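# Stack the lone carton neatly onto the carton pile

## Task

Pick up the single carton sitting apart from the others, set it on the top of the existing stack of cartons so its edges line up with the cartons beneath, then release it.

## Robot and tools

Robot: two arms named left_arm and right_arm, each ending in a two-finger parallel gripper. The names do not refer to the sides of any camera image. Base of left_arm: (+0.010, +0.272, 0) m, quat_wxyz (+1.000, 0, 0, -0.014). Base of right_arm: (-0.002, -0.306, 0) m, quat_wxyz (+0.998, 0, 0, -0.070). Joint limits in rad, base outward: waist -2.880..2.880, shoulder 0.000..3.142, elbow 0.000..3.019, wrist pitch -1.693..1.571, wrist yaw -1.571..1.571, wrist roll -2.094..2.094. Elbows stop a little before full extension.

Frame: a single scene frame. Its origin sits on the table surface midway between the arms. +z is up, +x points out across the table, and left_arm is on the +y side. In gripper axes, the fingers extend along +z and close along y. end_effector_position is the point between the pads, roughly 1 cm short of the fingertips. Reported hand positions can be a bit wrong, worse when the arm is reaching far. Arms usually settle a centimetre or so from the command, most often too low.

execute_actions(actions): actions is a list of at most 15 actions. Each action is a table of at most 15 rows, one row per 1/30 s control step. If a table has fewer than 15 rows, its final row is repeated until 15 steps have run. Every row holds 16 numbers, even if one arm is idle: left_arm x, y, z, qw, qx, qy, qz, opening, followed by the same eight for right_arm. x, y, z are an absolute target for end_effector_position in metres, and the quaternion (w first) is an absolute target orientation, both in the scene frame. opening ranges from -1 (closed) to +1 (fully open, 0.094 m). Both arms' parts of an action are rejected if a target lies over 0.6 m from that gripper's start position along any of its own axes. If any action is malformed, or the first action fails this check against the latest reported state, the whole call is rejected and nothing moves. On each step the controller clips a target to within 70 mm and 16 degrees of the measured pose, so a distant target can take several actions. After an action the arm only continues to its last clipped pose. To hold an orientation, repeat one fixed quaternion every row rather than copying the drifting reported one. Calling with an empty list simply returns state and images.

move(target, speed, blocking): target is one 16-number row laid out as above, holding absolute poses in the scene frame. Each gripper travels a straight line toward it, both finishing together, over 0.5 to 10 s; anything longer is cut off at 10 s. speed is the path's top speed in m/s, 0.002 to 0.5 (default 0.25); rotation is capped at twice that in rad/s, the shorter way round. Openings are applied when the move begins. Paths ignore obstacles and the other arm, and grippers may lag, wander or overshoot the speed near full extension. Faster contact, or a target set deeper past the contact, means a harder hit. The result adds a move: line giving the ending (done, off_target, moving, held, fault), any limits (paced = pose was clipped; held = checks blocked steps, after which the arm may jump fast), and each gripper's distance to its target. With blocking=false the result arrives after 0.5 s while motion continues; call wait or stop before sending further rows or moves.

wait(seconds): 0 to 10 s; arms keep their last command, and it returns early if a running move finishes. stop(): brakes the current move; it needs stopping distance, and the fingers keep moving. zoom_image(camera, region): camera is cam_head_left, cam_head_right, cam_left_wrist or cam_right_wrist; region is [x0, y0, x1, y1] in that image's pixels from the top-left, no larger than 504 by 504. read_manual(section): only "licences", no motion. finished_scene(scene): give the current scene number; irreversible, and the carton must already be resting correctly.

Results: a state line (left_arm: ... | right_arm: ...) with each gripper's position and quat_wxyz; Hand target lines showing the pose each arm is now heading to; grip_measured on the same -1..1 scale as opening (the last Joint positions value is the opening in metres; each gripper may read up to about 1 mm off). Action calls list end_effector_position at some steps, and HELD tags steps where an arm was held back. A pose unreachable line means the clearance check altered or blocked that arm's command. FAULT lines mean an arm stopped. MOTOR HOT appears from 85 °C; at 100 °C an OVER-TEMPERATURE FAULT makes that arm let go and drop. Images come as cam_head_left 504x504, cam_head_right 504x504, cam_left_wrist 616x616, cam_right_wrist 616x616 (wrist cameras fisheye); the provided calibrations allow projecting points, with small errors.

Gripping: to hold, command an opening below grip_measured; roughly 0.03 below gives a firm grasp. In this task each pad's force is capped at only about 13 to 25 N, so grip firmly and move smoothly. Brief outside tugs on the held carton may occur.

Suggested order: look, locate the lone carton and the stack, open, descend over the carton aligned with its sides, close, lift clear, carry above the stack, match its yaw to the stack, lower gently, open, withdraw, then finish. An idle arm should resend its exact last reported pose and opening every call. Avoid: knocking anything off the table, dropping or slamming the carton, pressing hard into the stack, and arms touching each other. Holding loads for long heats the motors.

Each tool is called as name(argument=value, ...) on one line, values as JSON.

## Session

execute_actions(actions=[])

Scene clock: 0.00 s.
left_arm: end_effector_position=(+0.5549, +0.1039, +0.3633) grip_measured=+1.000 end_effector_quat_wxyz=(+0.005, +0.760, +0.622, +0.189) | right_arm: end_effector_position=(+0.2666, -0.3054, +0.2463) grip_measured=+1.000 end_effector_quat_wxyz=(+0.002, +0.377, +0.926, -0.009)
Joint positions: left_arm=[-0.367  1.743  2.017 -1.649 -0.329  1.406  0.094] | right_arm=[ 0.153  1.038  1.04  -1.577  0.018  0.787  0.094]
Joint velocities: left_arm=[-0.005  0.005  0.002  0.012 -0.066  0.051  0.   ] | right_arm=[-0.015 -0.024 -0.007 -0.002 -0.037 -0.007  0.   ]
Motor temperatures (°C, as the motors report them): left_arm=[30 28 29 29 30 27] | right_arm=[31 28 29 28 30 27]
Hand target (left_arm): +0.558, +0.103, +0.374; +0.017, +0.757, +0.623, +0.195
Hand target (right_arm): +0.272, -0.305, +0.253; +0.009, +0.377, +0.926, -0.006

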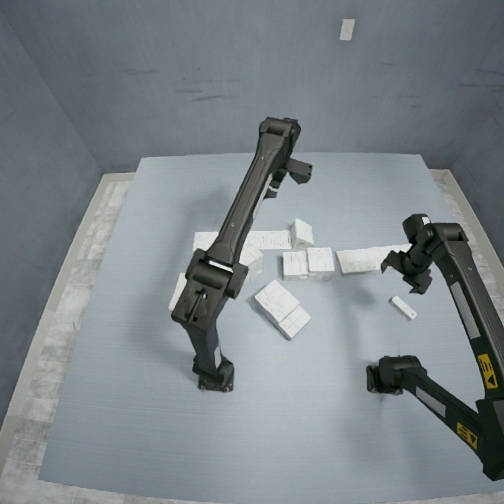

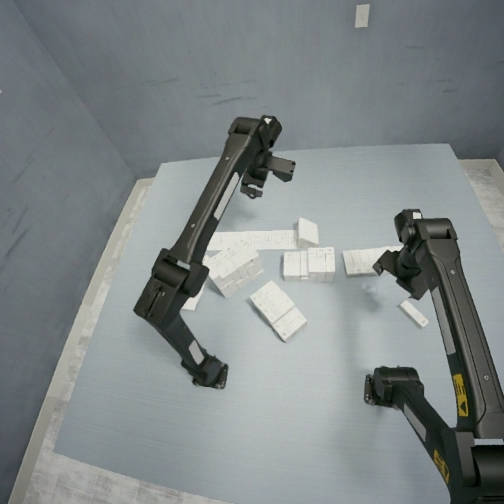

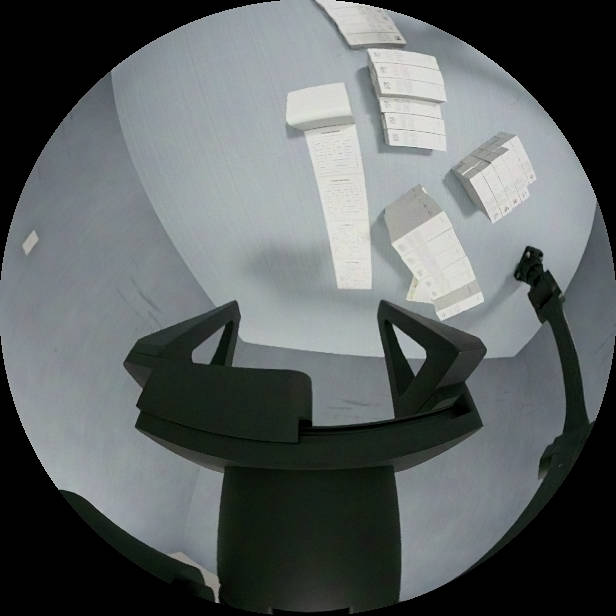

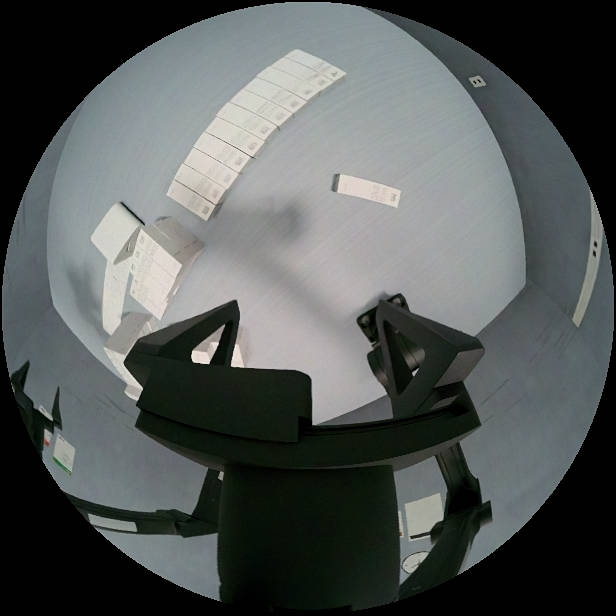

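zoom_image(camera="cam_head_right", region=[130, 200, 450, 360])

zoom_image(camera="cam_head_left", region=[150, 200, 450, 360])

zoom_image(camera="cam_right_wrist", region=[60, 30, 460, 400])

zoom_image(camera="cam_left_wrist", region=[250, 0, 600, 340])

Region (130, 200, 450, 360) of cam_head_right's 504x504 image, scaled by 1.575, with more detail than that image has.

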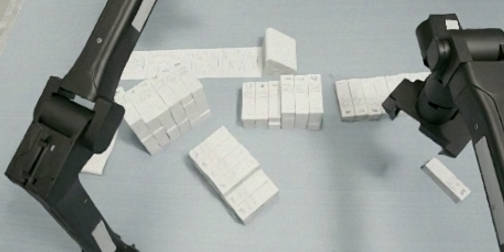

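Region (150, 200, 450, 360) of cam_head_left's 504x504 image, scaled by 1.680, with more detail than that image has; it fills the top 269 rows of this view, and the rest is white.

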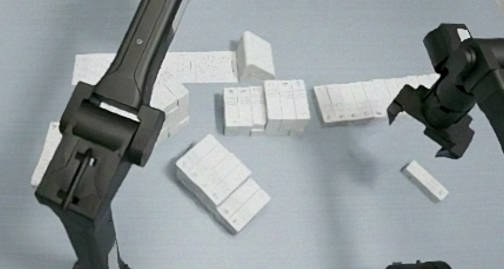

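Region (60, 30, 460, 400) of cam_right_wrist's 616x616 image, scaled by 1.260, with more detail than that image has; it fills the top 466 rows of this view, and the rest is white.

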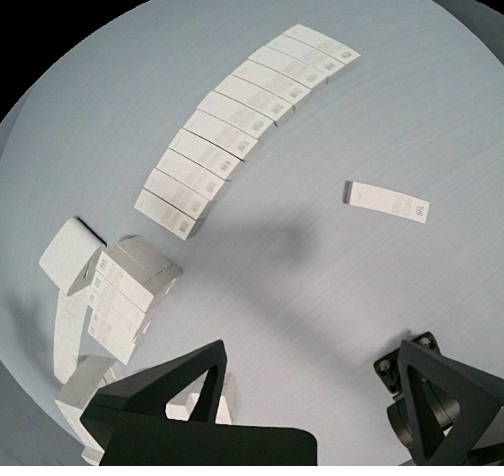

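Region (250, 0, 600, 340) of cam_left_wrist's 616x616 image, scaled by 1.440, with more detail than that image has; it fills the top 490 rows of this view, and the rest is white.

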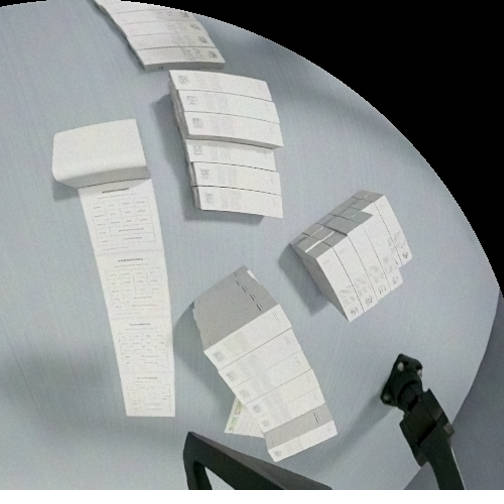

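move(target=[0.5549,0.1039,0.3633,0.005,0.760,0.622,0.189,1, 0.265,-0.457,0.15,0,-0.383,0.924,0,1], speed=0.3)

Scene clock: 35.63 s.
left_arm: end_effector_position=(+0.5549, +0.1039, +0.3633) grip_measured=+1.000 end_effector_quat_wxyz=(+0.005, +0.760, +0.622, +0.189) | right_arm: end_effector_position=(+0.2671, -0.4565, +0.1606) grip_measured=+1.000 end_effector_quat_wxyz=(+0.008, -0.381, +0.925, -0.010)
Joint positions: left_arm=[-0.367  1.743  2.017 -1.649 -0.329  1.406  0.094] | right_arm=[-0.37   1.161  0.9   -1.283 -0.    -1.29   0.094]
Joint velocities: left_arm=[ 0.005 -0.015  0.007  0.002 -0.022 -0.022  0.   ] | right_arm=[ 0.005 -0.005 -0.007 -0.007  0.022 -0.022  0.   ]
Motor temperatures (°C, as the motors report them): left_arm=[30 30 32 29 30 27] | right_arm=[31 28 34 28 30 27]
Hand target (left_arm): +0.555, +0.104, +0.363; +0.005, +0.760, +0.622, +0.189
Hand target (right_arm): +0.266, -0.458, +0.150; +0.003, -0.383, +0.924, -0.001
Off the commanded pose (left_arm): 0.000 m, 0 deg.
Off the commanded pose (right_arm): 0.011 m, 2 deg.
move: off_target (right_arm)
camera_calibration (this result's frames):
cam_right_wrist: T_world_to_cam=[[0.705106, -0.708761, 0.0219797, -0.51066], [-0.585679, -0.564624, 0.581532, -0.192837], [-0.399757, -0.422915, -0.813226, 0.166657], [0, 0, 0, 1]] pos_world=[0.313751, -0.400335, 0.258895]

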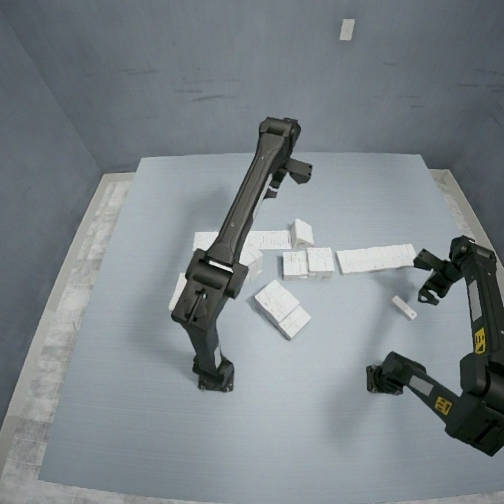

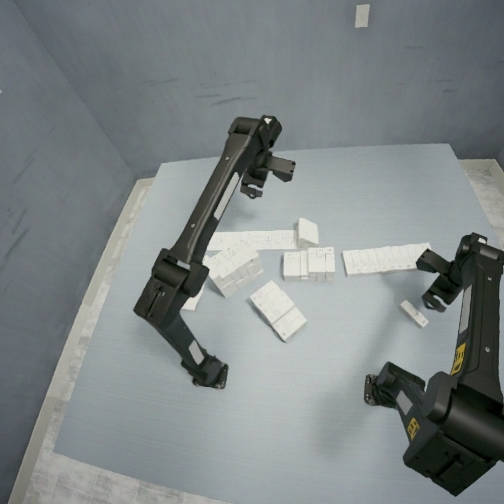

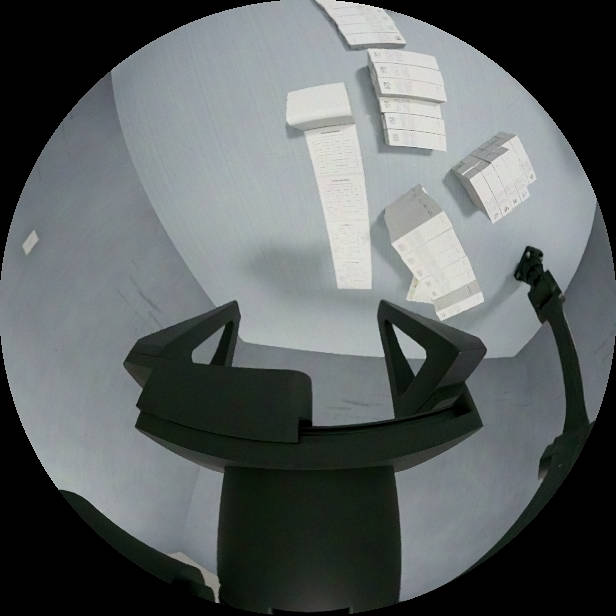

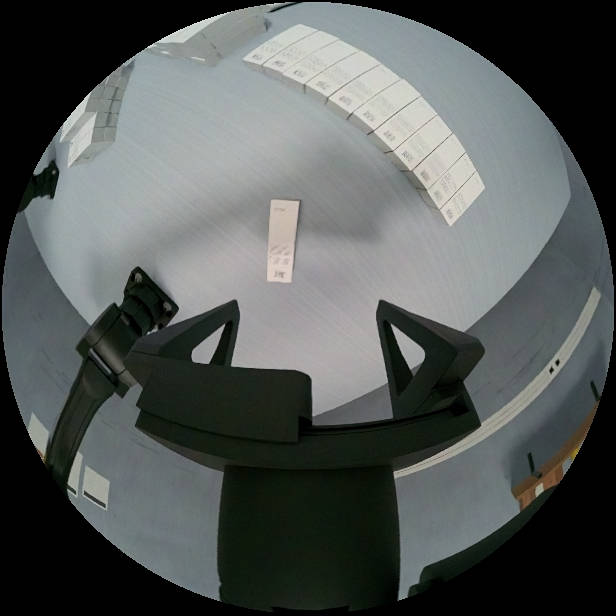

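move(target=[0.5549,0.1039,0.3633,0.005,0.760,0.622,0.189,1, 0.245,-0.436,0.07,0,-0.334,0.943,0,0.4], speed=0.15)

zoom_image(camera="cam_head_right", region=[270, 220, 470, 360])

Scene clock: 49.53 s.
left_arm: end_effector_position=(+0.5549, +0.1039, +0.3633) grip_measured=+1.000 end_effector_quat_wxyz=(+0.005, +0.760, +0.622, +0.189) | right_arm: end_effector_position=(+0.2457, -0.4388, +0.0769) grip_measured=+0.402 end_effector_quat_wxyz=(+0.005, -0.335, +0.942, -0.005)
Joint positions: left_arm=[-0.367  1.743  2.017 -1.649 -0.329  1.406  0.094] | right_arm=[-0.352  1.189  0.685 -1.053 -0.    -1.173  0.066]
Joint velocities: left_arm=[ 0.015 -0.015 -0.027  0.002  0.022 -0.007  0.   ] | right_arm=[-0.005 -0.005 -0.012  0.002 -0.022  0.066 -0.   ]
Motor temperatures (°C, as the motors report them): left_arm=[30 30 32 29 30 27] | right_arm=[31 28 33 28 30 27]
Hand target (left_arm): +0.555, +0.104, +0.363; +0.005, +0.760, +0.622, +0.189
Hand target (right_arm): +0.246, -0.436, +0.070; -0.000, -0.334, +0.943, +0.000
Off the commanded pose (left_arm): 0.000 m, 0 deg.
Off the commanded pose (right_arm): 0.007 m, 1 deg.
move: done
camera_calibration (this result's frames):
cam_right_wrist: T_world_to_cam=[[0.63163, -0.775223, 0.00858453, -0.491231], [-0.632772, -0.509104, 0.583449, -0.110885], [-0.447932, -0.373956, -0.812104, 0.130724], [0, 0, 0, 1]] pos_world=[0.298667, -0.388381, 0.175075]

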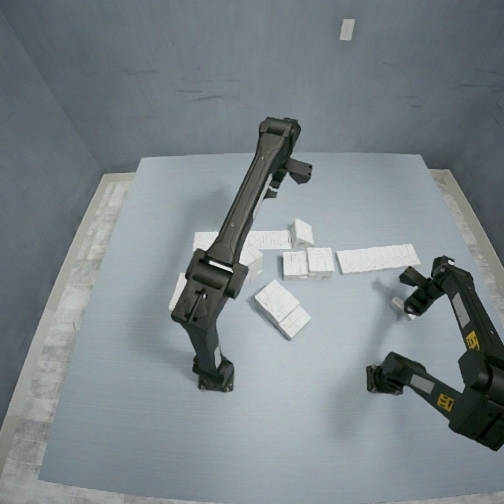

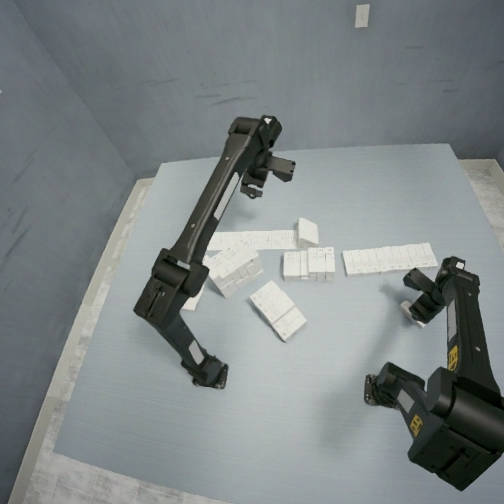

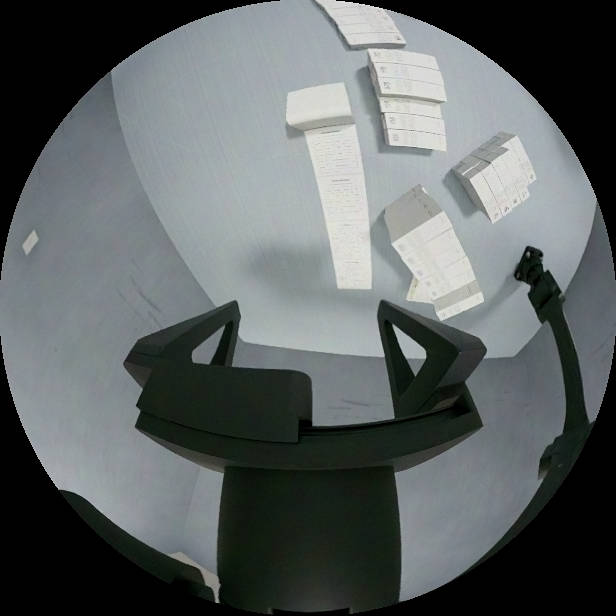

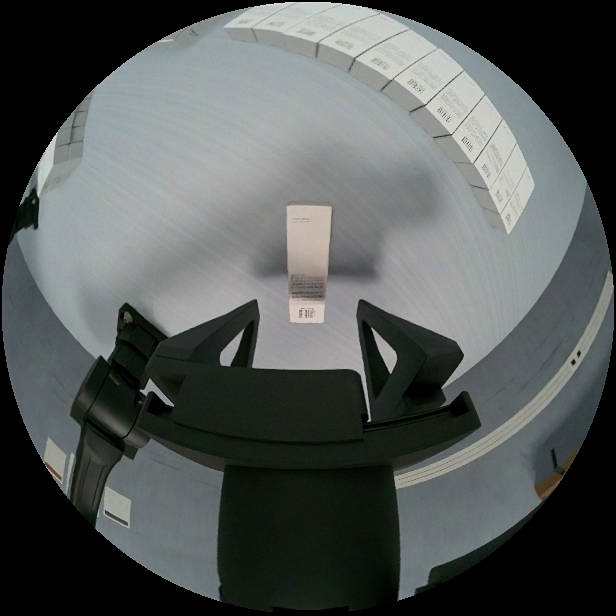

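Region (270, 220, 470, 360) of cam_head_right's 504x504 image, scaled by 2.520, with more detail than that image has; it fills the top 353 rows of this view, and the rest is white.

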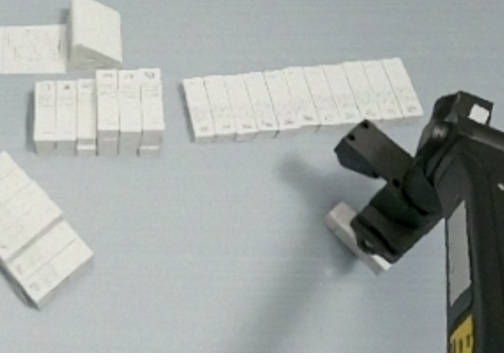

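move(target=[0.5549,0.1039,0.3633,0.005,0.760,0.622,0.189,1, 0.243,-0.436,0.012,0,-0.334,0.943,0,0.4], speed=0.08)

move(target=[0.5549,0.1039,0.3633,0.005,0.760,0.622,0.189,1, 0.243,-0.436,0.012,0,-0.334,0.943,0,-0.7])

Scene clock: 60.03 s.
left_arm: end_effector_position=(+0.5549, +0.1039, +0.3633) grip_measured=+1.000 end_effector_quat_wxyz=(+0.005, +0.760, +0.622, +0.189) | right_arm: end_effector_position=(+0.2462, -0.4391, +0.0194) grip_measured=+0.402 end_effector_quat_wxyz=(+0.006, -0.333, +0.943, -0.006)
Joint positions: left_arm=[-0.367  1.743  2.017 -1.649 -0.329  1.406  0.094] | right_arm=[-0.352  1.305  0.597 -0.846 -0.    -1.171  0.066]
Joint velocities: left_arm=[ 0.005 -0.024 -0.012 -0.027  0.007 -0.022  0.   ] | right_arm=[-0.005 -0.015 -0.002 -0.012  0.007  0.022  0.   ]
Motor temperatures (°C, as the motors report them): left_arm=[30 30 32 29 30 27] | right_arm=[31 28 33 28 30 27]
Hand target (left_arm): +0.555, +0.104, +0.363; +0.005, +0.760, +0.622, +0.189
Hand target (right_arm): +0.243, -0.436, +0.012; -0.000, -0.334, +0.943, +0.000
Off the commanded pose (left_arm): 0.000 m, 0 deg.
Off the commanded pose (right_arm): 0.009 m, 1 deg.
move: done
camera_calibration (this result's frames):
cam_right_wrist: T_world_to_cam=[[0.629823, -0.77665, 0.0117363, -0.491547], [-0.635708, -0.506727, 0.582326, -0.0753873], [-0.446316, -0.374223, -0.812871, 0.0837089], [0, 0, 0, 1]] pos_world=[0.299024, -0.388635, 0.117713]

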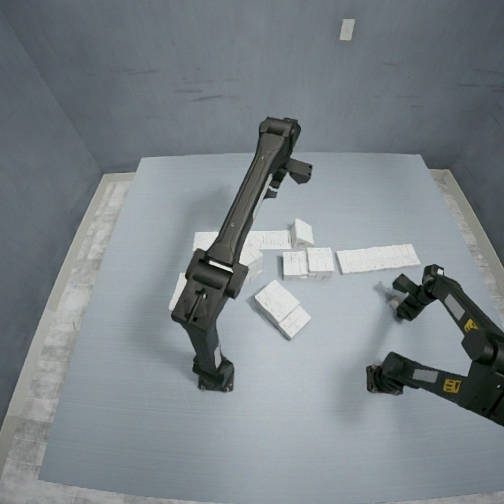

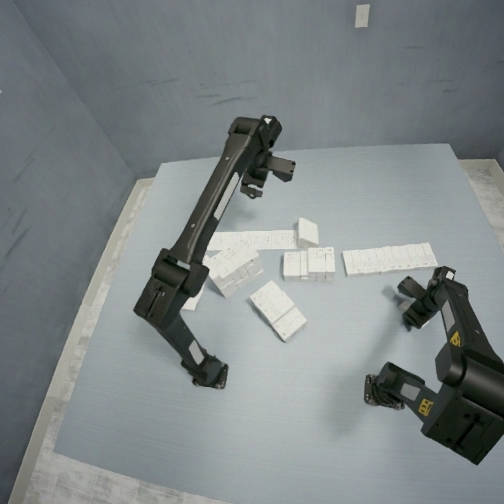

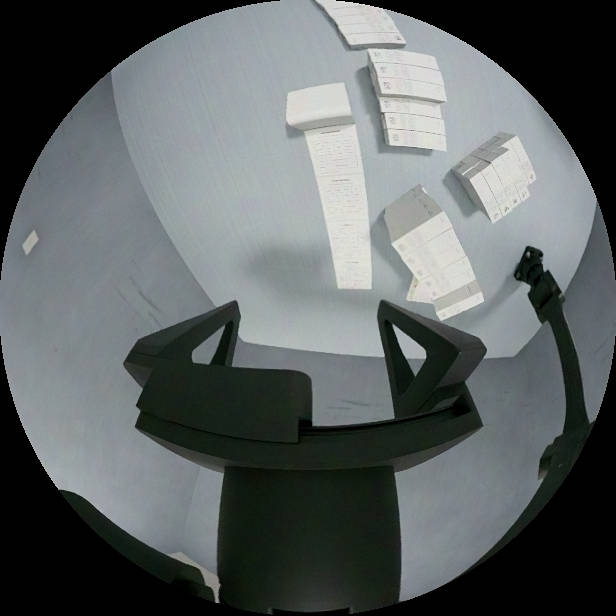

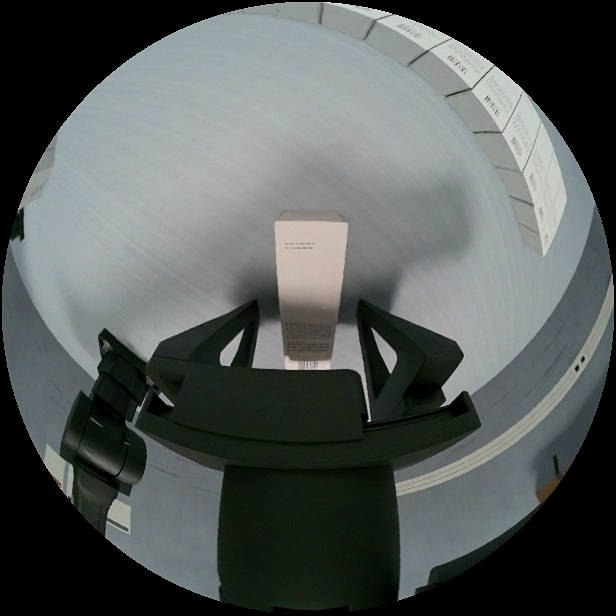

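Scene clock: 60.73 s.
left_arm: end_effector_position=(+0.5549, +0.1039, +0.3633) grip_measured=+1.000 end_effector_quat_wxyz=(+0.005, +0.760, +0.622, +0.189) | right_arm: end_effector_position=(+0.2462, -0.4391, +0.0194) grip_measured=-0.357 end_effector_quat_wxyz=(+0.006, -0.333, +0.943, -0.006)
Joint positions: left_arm=[-0.367  1.743  2.017 -1.649 -0.329  1.406  0.094] | right_arm=[-0.352  1.305  0.597 -0.846 -0.    -1.171  0.03 ]
Joint velocities: left_arm=[-0.015  0.005 -0.007  0.007 -0.037  0.007  0.   ] | right_arm=[-0.005  0.005  0.017 -0.007 -0.022  0.051 -0.   ]
Motor temperatures (°C, as the motors report them): left_arm=[30 30 32 29 30 27] | right_arm=[31 28 32 28 30 27]
Hand target (left_arm): +0.555, +0.104, +0.363; +0.005, +0.760, +0.622, +0.189
Hand target (right_arm): +0.243, -0.436, +0.012; -0.000, -0.334, +0.943, -0.000
Off the commanded pose (left_arm): 0.000 m, 0 deg.
Off the commanded pose (right_arm): 0.009 m, 1 deg.
move: done
camera_calibration (this result's frames):
cam_right_wrist: T_world_to_cam=[[0.629823, -0.77665, 0.0117363, -0.491547], [-0.635708, -0.506727, 0.582326, -0.0753873], [-0.446316, -0.374223, -0.812871, 0.0837089], [0, 0, 0, 1]] pos_world=[0.299024, -0.388635, 0.117713]

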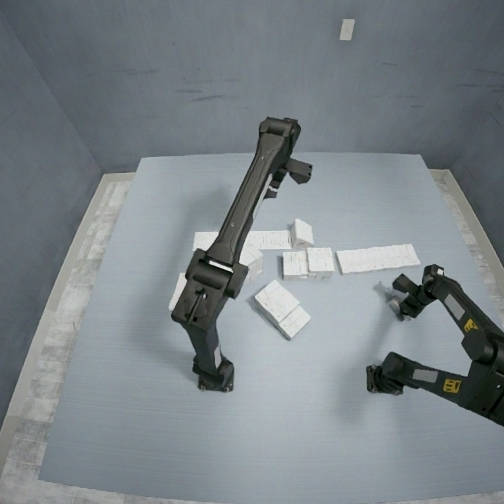

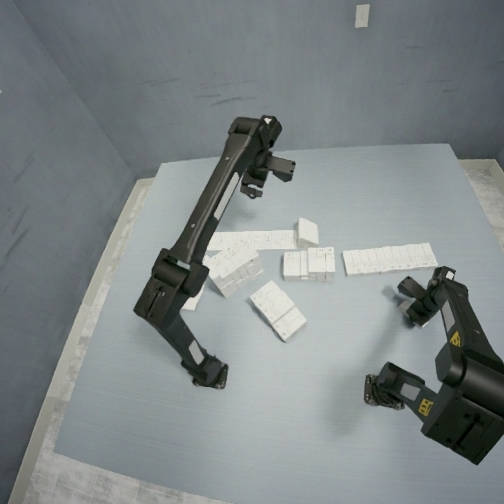

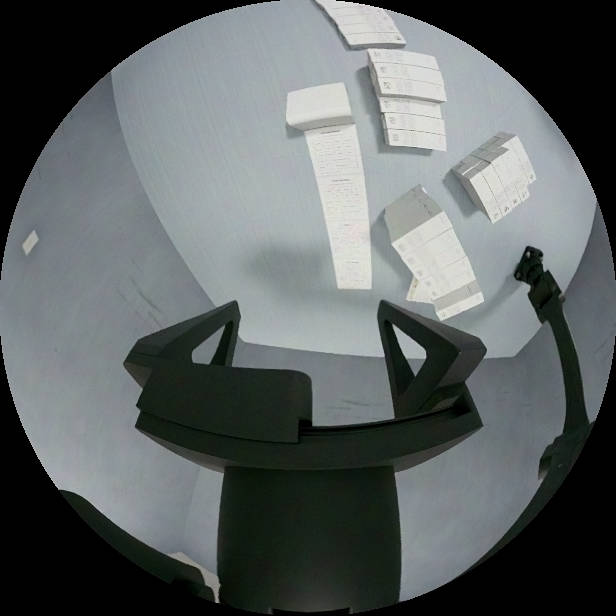

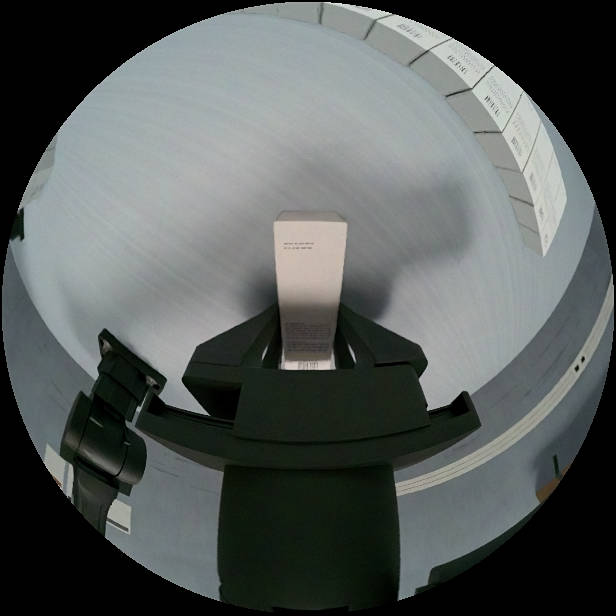

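move(target=[0.5549,0.1039,0.3633,0.005,0.760,0.622,0.189,1, 0.246,-0.436,0.2,0,-0.334,0.943,0,-0.7], speed=0.2)

move(target=[0.5549,0.1039,0.3633,0.005,0.760,0.622,0.189,1, 0.40,-0.14,0.22,0,0,1,0,-0.7], speed=0.25)

Scene clock: 83.10 s.
left_arm: end_effector_position=(+0.5549, +0.1039, +0.3633) grip_measured=+1.000 end_effector_quat_wxyz=(+0.005, +0.760, +0.622, +0.189) | right_arm: end_effector_position=(+0.2346, -0.4327, +0.1835) grip_measured=-0.357 end_effector_quat_wxyz=(-0.012, -0.334, +0.943, +0.014)
Joint positions: left_arm=[-0.367  1.743  2.017 -1.649 -0.329  1.406  0.094] | right_arm=[-0.352  1.076  0.9   -1.432 -0.    -1.171  0.03 ]
Joint velocities: left_arm=[-0.005 -0.015 -0.022  0.012 -0.022 -0.007  0.   ] | right_arm=[ 0.005 -0.005 -0.007 -0.012 -0.066  0.007  0.   ]
Motor temperatures (°C, as the motors report them): left_arm=[30 31 32 29 30 27] | right_arm=[31 28 32 28 30 27]
Hand target (left_arm): +0.555, +0.104, +0.363; +0.005, +0.760, +0.622, +0.189
Hand target (right_arm): +0.244, -0.435, +0.201; +0.000, -0.334, +0.943, -0.000
Off the commanded pose (left_arm): 0.000 m, 0 deg.
Off the commanded pose (right_arm): 0.020 m, 2 deg.
move: off_target (right_arm)
camera_calibration (this result's frames):
cam_right_wrist: T_world_to_cam=[[0.629488, -0.776072, -0.0381832, -0.471717], [-0.607291, -0.522052, 0.598882, -0.191448], [-0.484709, -0.3538, -0.799927, 0.229713], [0, 0, 0, 1]] pos_world=[0.292019, -0.38476, 0.280396]

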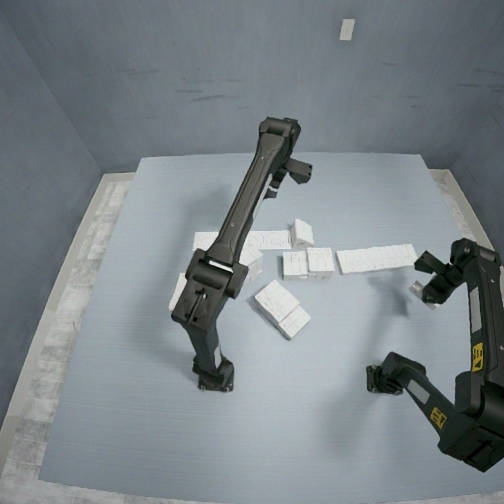

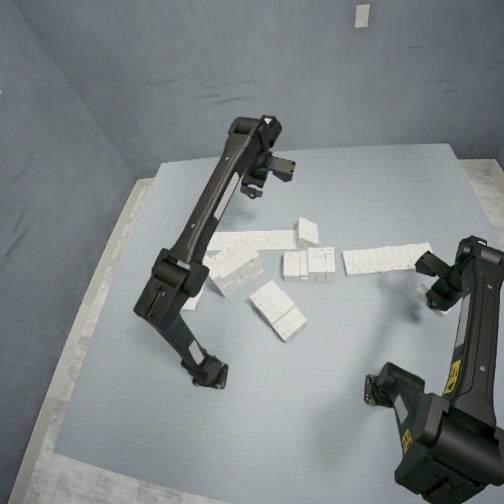

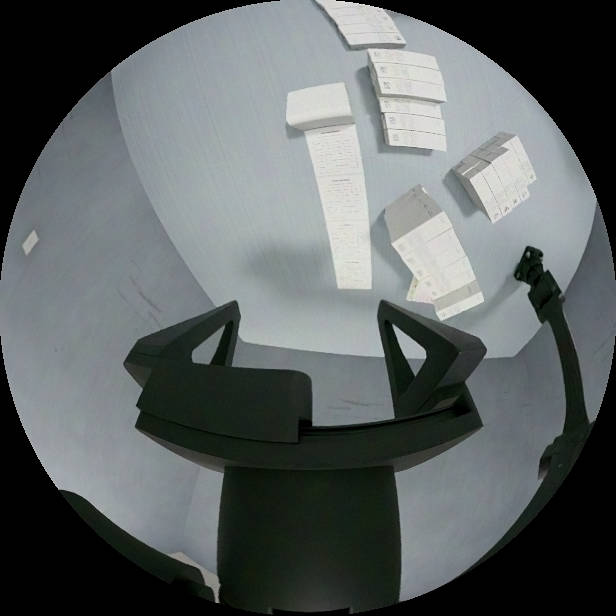

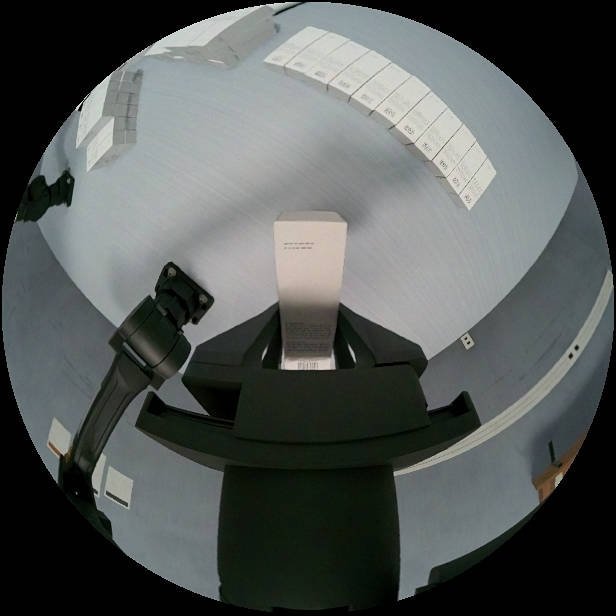

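Scene clock: 85.13 s.
left_arm: end_effector_position=(+0.5549, +0.1039, +0.3633) grip_measured=+1.000 end_effector_quat_wxyz=(+0.005, +0.760, +0.622, +0.189) | right_arm: end_effector_position=(+0.3861, -0.1447, +0.2096) grip_measured=-0.357 end_effector_quat_wxyz=(-0.013, -0.007, +1.000, -0.003)
Joint positions: left_arm=[-0.367  1.743  2.017 -1.649 -0.329  1.406  0.094] | right_arm=[ 0.531  1.465  1.31  -1.442 -0.005  0.379  0.03 ]
Joint velocities: left_arm=[-0.015  0.005 -0.002 -0.012 -0.051  0.022  0.   ] | right_arm=[ 0.005  0.005 -0.017  0.002 -0.007  0.022 -0.001]
Motor temperatures (°C, as the motors report them): left_arm=[30 31 32 29 30 27] | right_arm=[31 28 33 28 30 27]
Hand target (left_arm): +0.555, +0.104, +0.363; +0.005, +0.760, +0.622, +0.189
Hand target (right_arm): +0.400, -0.141, +0.220; -0.004, -0.000, +1.000, -0.000
Off the commanded pose (left_arm): 0.000 m, 0 deg.
Off the commanded pose (right_arm): 0.018 m, 2 deg.
move: off_target (right_arm)
camera_calibration (this result's frames):
cam_right_wrist: T_world_to_cam=[[0.0148735, -0.999889, 0.00130386, -0.145958], [-0.793325, -0.0110071, 0.608699, 0.179029], [-0.608617, -0.0100879, -0.7934, 0.522149], [0, 0, 0, 1]] pos_world=[0.461988, -0.138704, 0.305488]

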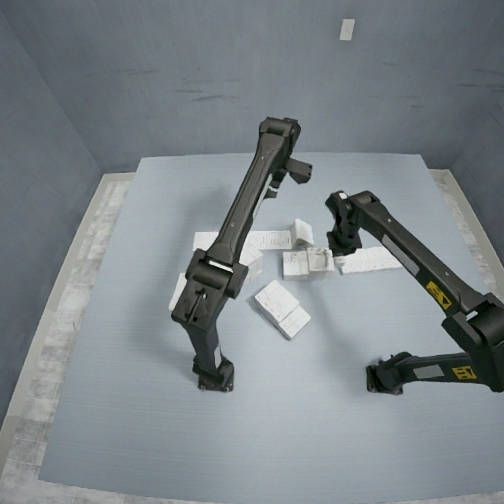

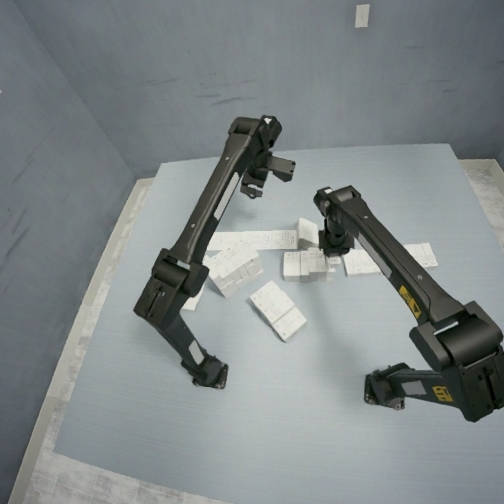

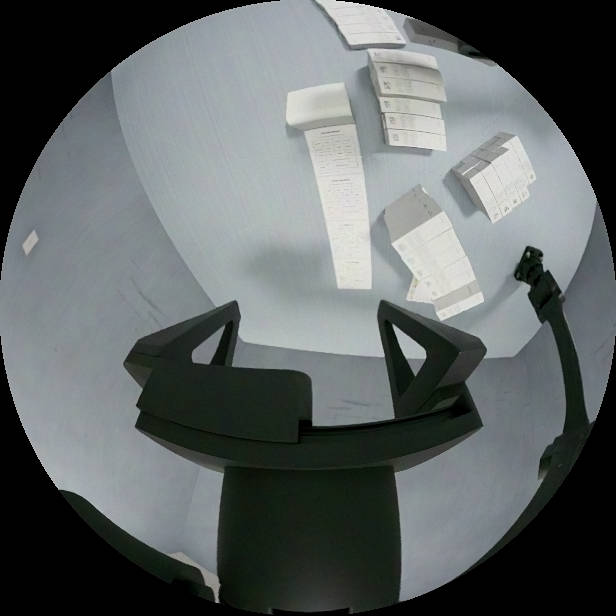

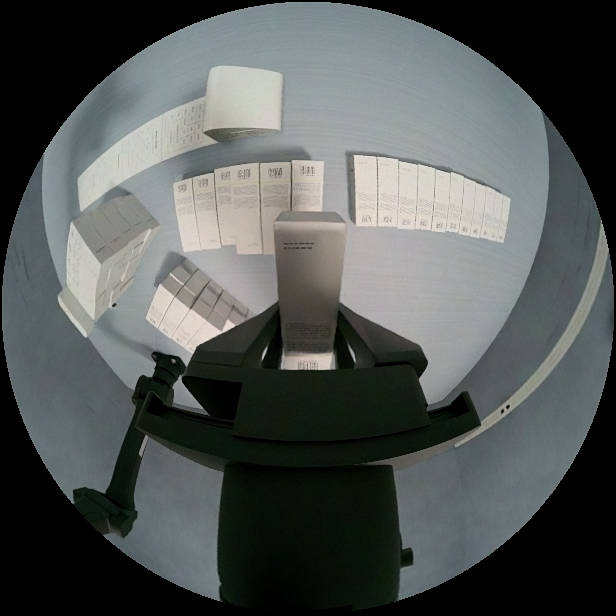

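zoom_image(camera="cam_right_wrist", region=[150, 130, 400, 300])

zoom_image(camera="cam_left_wrist", region=[340, 0, 500, 170])

Region (150, 130, 400, 300) of cam_right_wrist's 616x616 image, scaled by 2.016, with more detail than that image has; it fills the top 343 rows of this view, and the rest is white.

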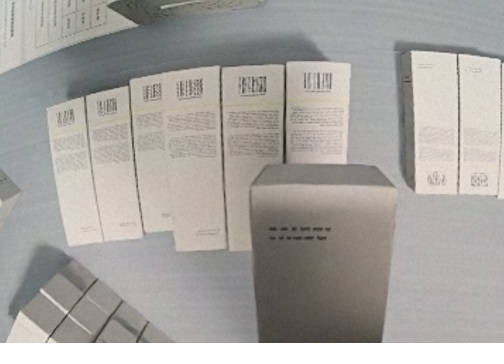

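Region (340, 0, 500, 170) of cam_left_wrist's 616x616 image, scaled by 2.965, with more detail than that image has; it fills the left 474 columns of this view, and the rest is white.

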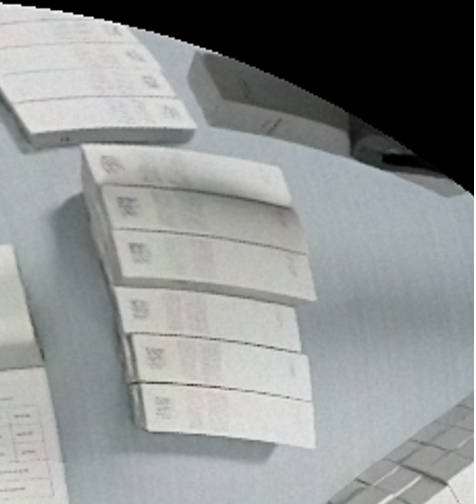

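move(target=[0.5549,0.1039,0.3633,0.005,0.760,0.622,0.189,1, 0.437,-0.111,0.16,0,0,1,0,-0.7], speed=0.1)

zoom_image(camera="cam_right_wrist", region=[150, 100, 460, 330])

zoom_image(camera="cam_head_left", region=[260, 180, 400, 300])

Scene clock: 113.20 s.
left_arm: end_effector_position=(+0.5549, +0.1039, +0.3633) grip_measured=+1.000 end_effector_quat_wxyz=(+0.005, +0.760, +0.622, +0.189) | right_arm: end_effector_position=(+0.4180, -0.1230, +0.1518) grip_measured=-0.357 end_effector_quat_wxyz=(-0.019, -0.001, +1.000, -0.006)
Joint positions: left_arm=[-0.367  1.743  2.017 -1.649 -0.329  1.406  0.094] | right_arm=[ 0.549  1.603  1.313 -1.32  -0.003  0.408  0.03 ]
Joint velocities: left_arm=[-0.015  0.005  0.002 -0.002 -0.037  0.007  0.   ] | right_arm=[-0.005 -0.005  0.032 -0.007 -0.066 -0.022 -0.001]
Motor temperatures (°C, as the motors report them): left_arm=[30 31 33 29 30 27] | right_arm=[31 28 37 28 30 27]
Hand target (left_arm): +0.555, +0.104, +0.363; +0.005, +0.760, +0.622, +0.189
Hand target (right_arm): +0.436, -0.111, +0.160; +0.000, -0.000, +1.000, +0.000
Off the commanded pose (left_arm): 0.000 m, 0 deg.
Off the commanded pose (right_arm): 0.024 m, 2 deg.
move: off_target (right_arm)
camera_calibration (this result's frames):
cam_right_wrist: T_world_to_cam=[[0.00356592, -0.999952, 0.00909141, -0.121095], [-0.786453, 0.00281096, 0.617644, 0.237222], [-0.61764, -0.00935243, -0.786405, 0.498757], [0, 0, 0, 1]] pos_world=[0.495048, -0.117091, 0.246808]

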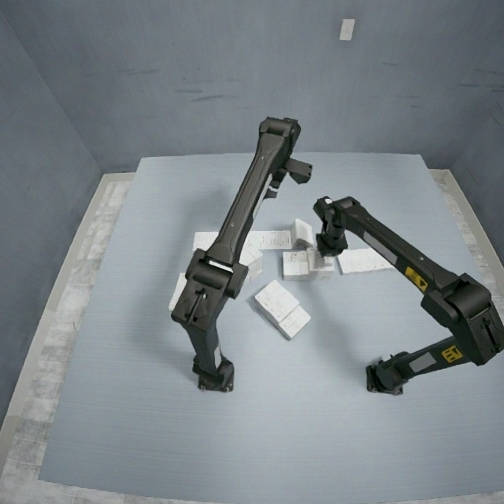

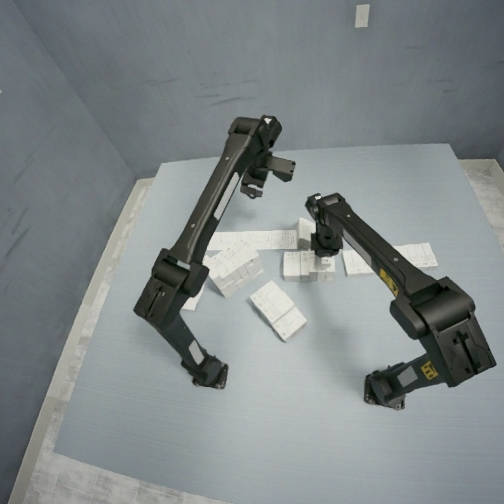

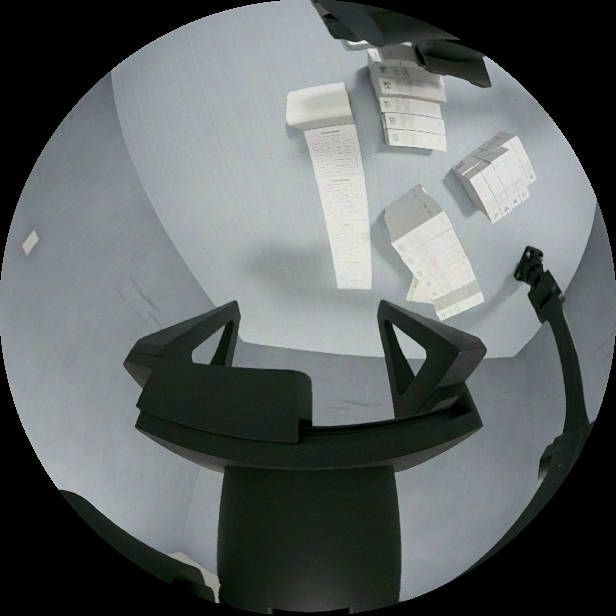

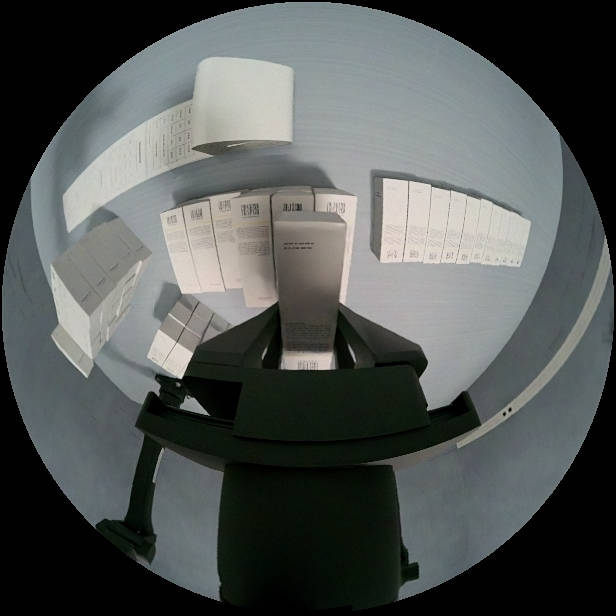

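Region (150, 100, 460, 330) of cam_right_wrist's 616x616 image, scaled by 1.626, with more detail than that image has; it fills the top 374 rows of this view, and the rest is white.

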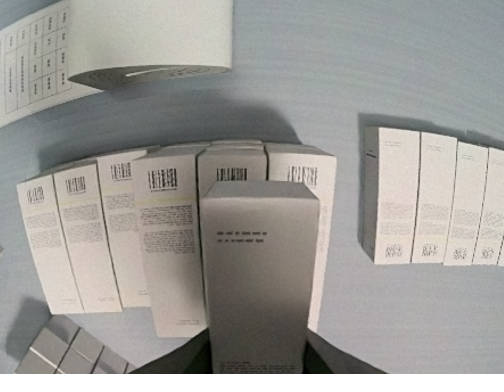

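Region (260, 180, 400, 300) of cam_head_left's 504x504 image, scaled by 3.600, with more detail than that image has; it fills the top 432 rows of this view, and the rest is white.

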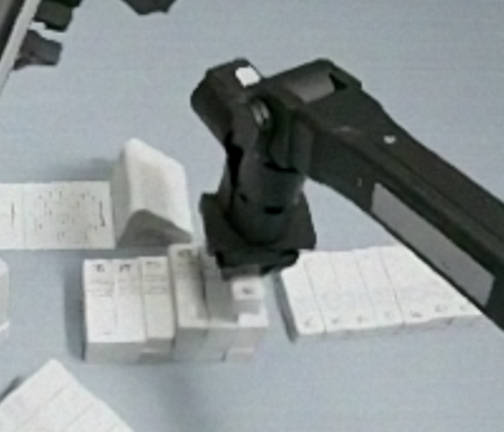

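move(target=[0.5549,0.1039,0.3633,0.005,0.760,0.622,0.189,1, 0.442,-0.100,0.145,0,0,1,0,-0.7], speed=0.04)

zoom_image(camera="cam_right_wrist", region=[190, 130, 430, 330])

Scene clock: 125.37 s.
left_arm: end_effector_position=(+0.5549, +0.1039, +0.3633) grip_measured=+1.000 end_effector_quat_wxyz=(+0.005, +0.760, +0.622, +0.189) | right_arm: end_effector_position=(+0.4233, -0.1124, +0.1404) grip_measured=-0.357 end_effector_quat_wxyz=(-0.015, -0.001, +1.000, -0.005)
Joint positions: left_arm=[-0.367  1.743  2.017 -1.649 -0.329  1.406  0.094] | right_arm=[ 0.565  1.63   1.315 -1.288 -0.003  0.425  0.03 ]
Joint velocities: left_arm=[-0.015 -0.005 -0.007 -0.007 -0.095  0.066  0.   ] | right_arm=[ 0.005 -0.005 -0.002  0.007  0.022  0.022 -0.001]
Motor temperatures (°C, as the motors report them): left_arm=[30 31 33 29 30 27] | right_arm=[31 29 38 28 30 27]
Hand target (left_arm): +0.555, +0.104, +0.363; +0.005, +0.760, +0.622, +0.189
Hand target (right_arm): +0.441, -0.101, +0.145; +0.000, -0.000, +1.000, +0.000
Off the commanded pose (left_arm): 0.000 m, 0 deg.
Off the commanded pose (right_arm): 0.023 m, 2 deg.
move: off_target (right_arm)
camera_calibration (this result's frames):
cam_right_wrist: T_world_to_cam=[[0.00277092, -0.999971, 0.00709807, -0.109815], [-0.790744, 0.00215401, 0.612143, 0.250909], [-0.612141, -0.00730896, -0.790715, 0.491644], [0, 0, 0, 1]] pos_world=[0.499664, -0.106759, 0.235937]

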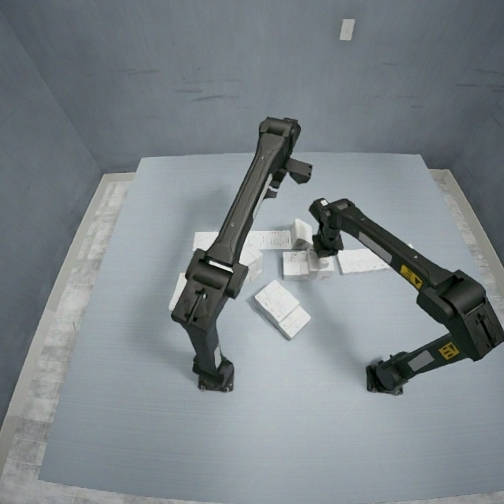

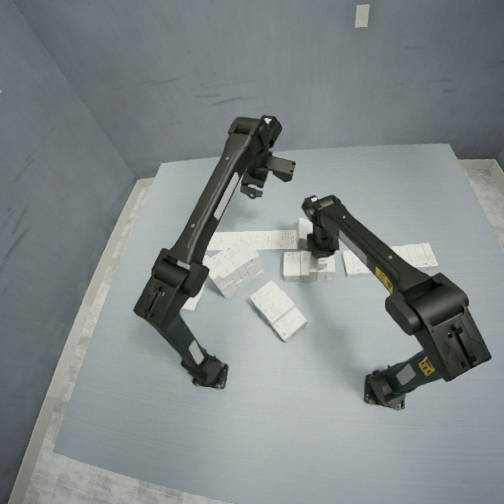

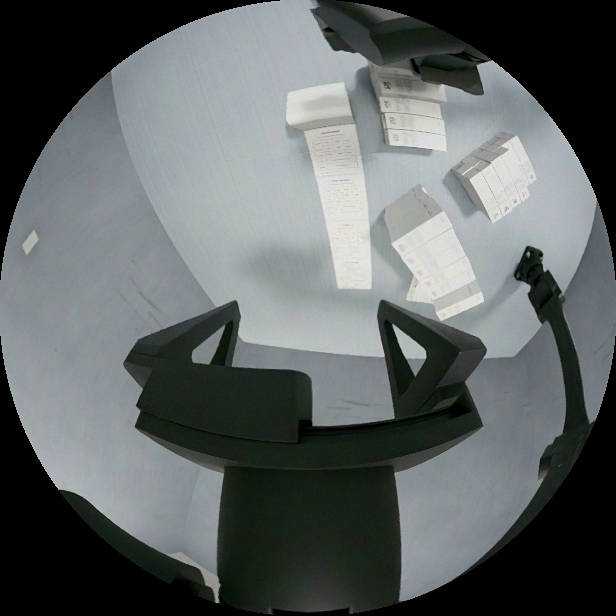

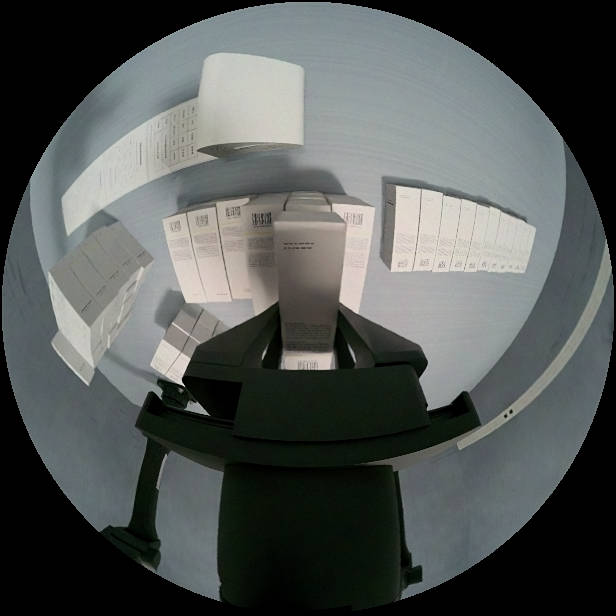

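Region (190, 130, 430, 330) of cam_right_wrist's 616x616 image, scaled by 2.100, with more detail than that image has.

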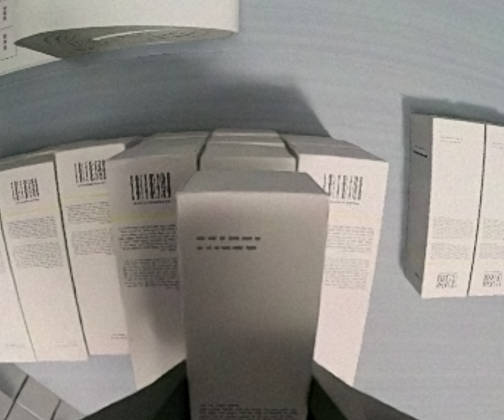

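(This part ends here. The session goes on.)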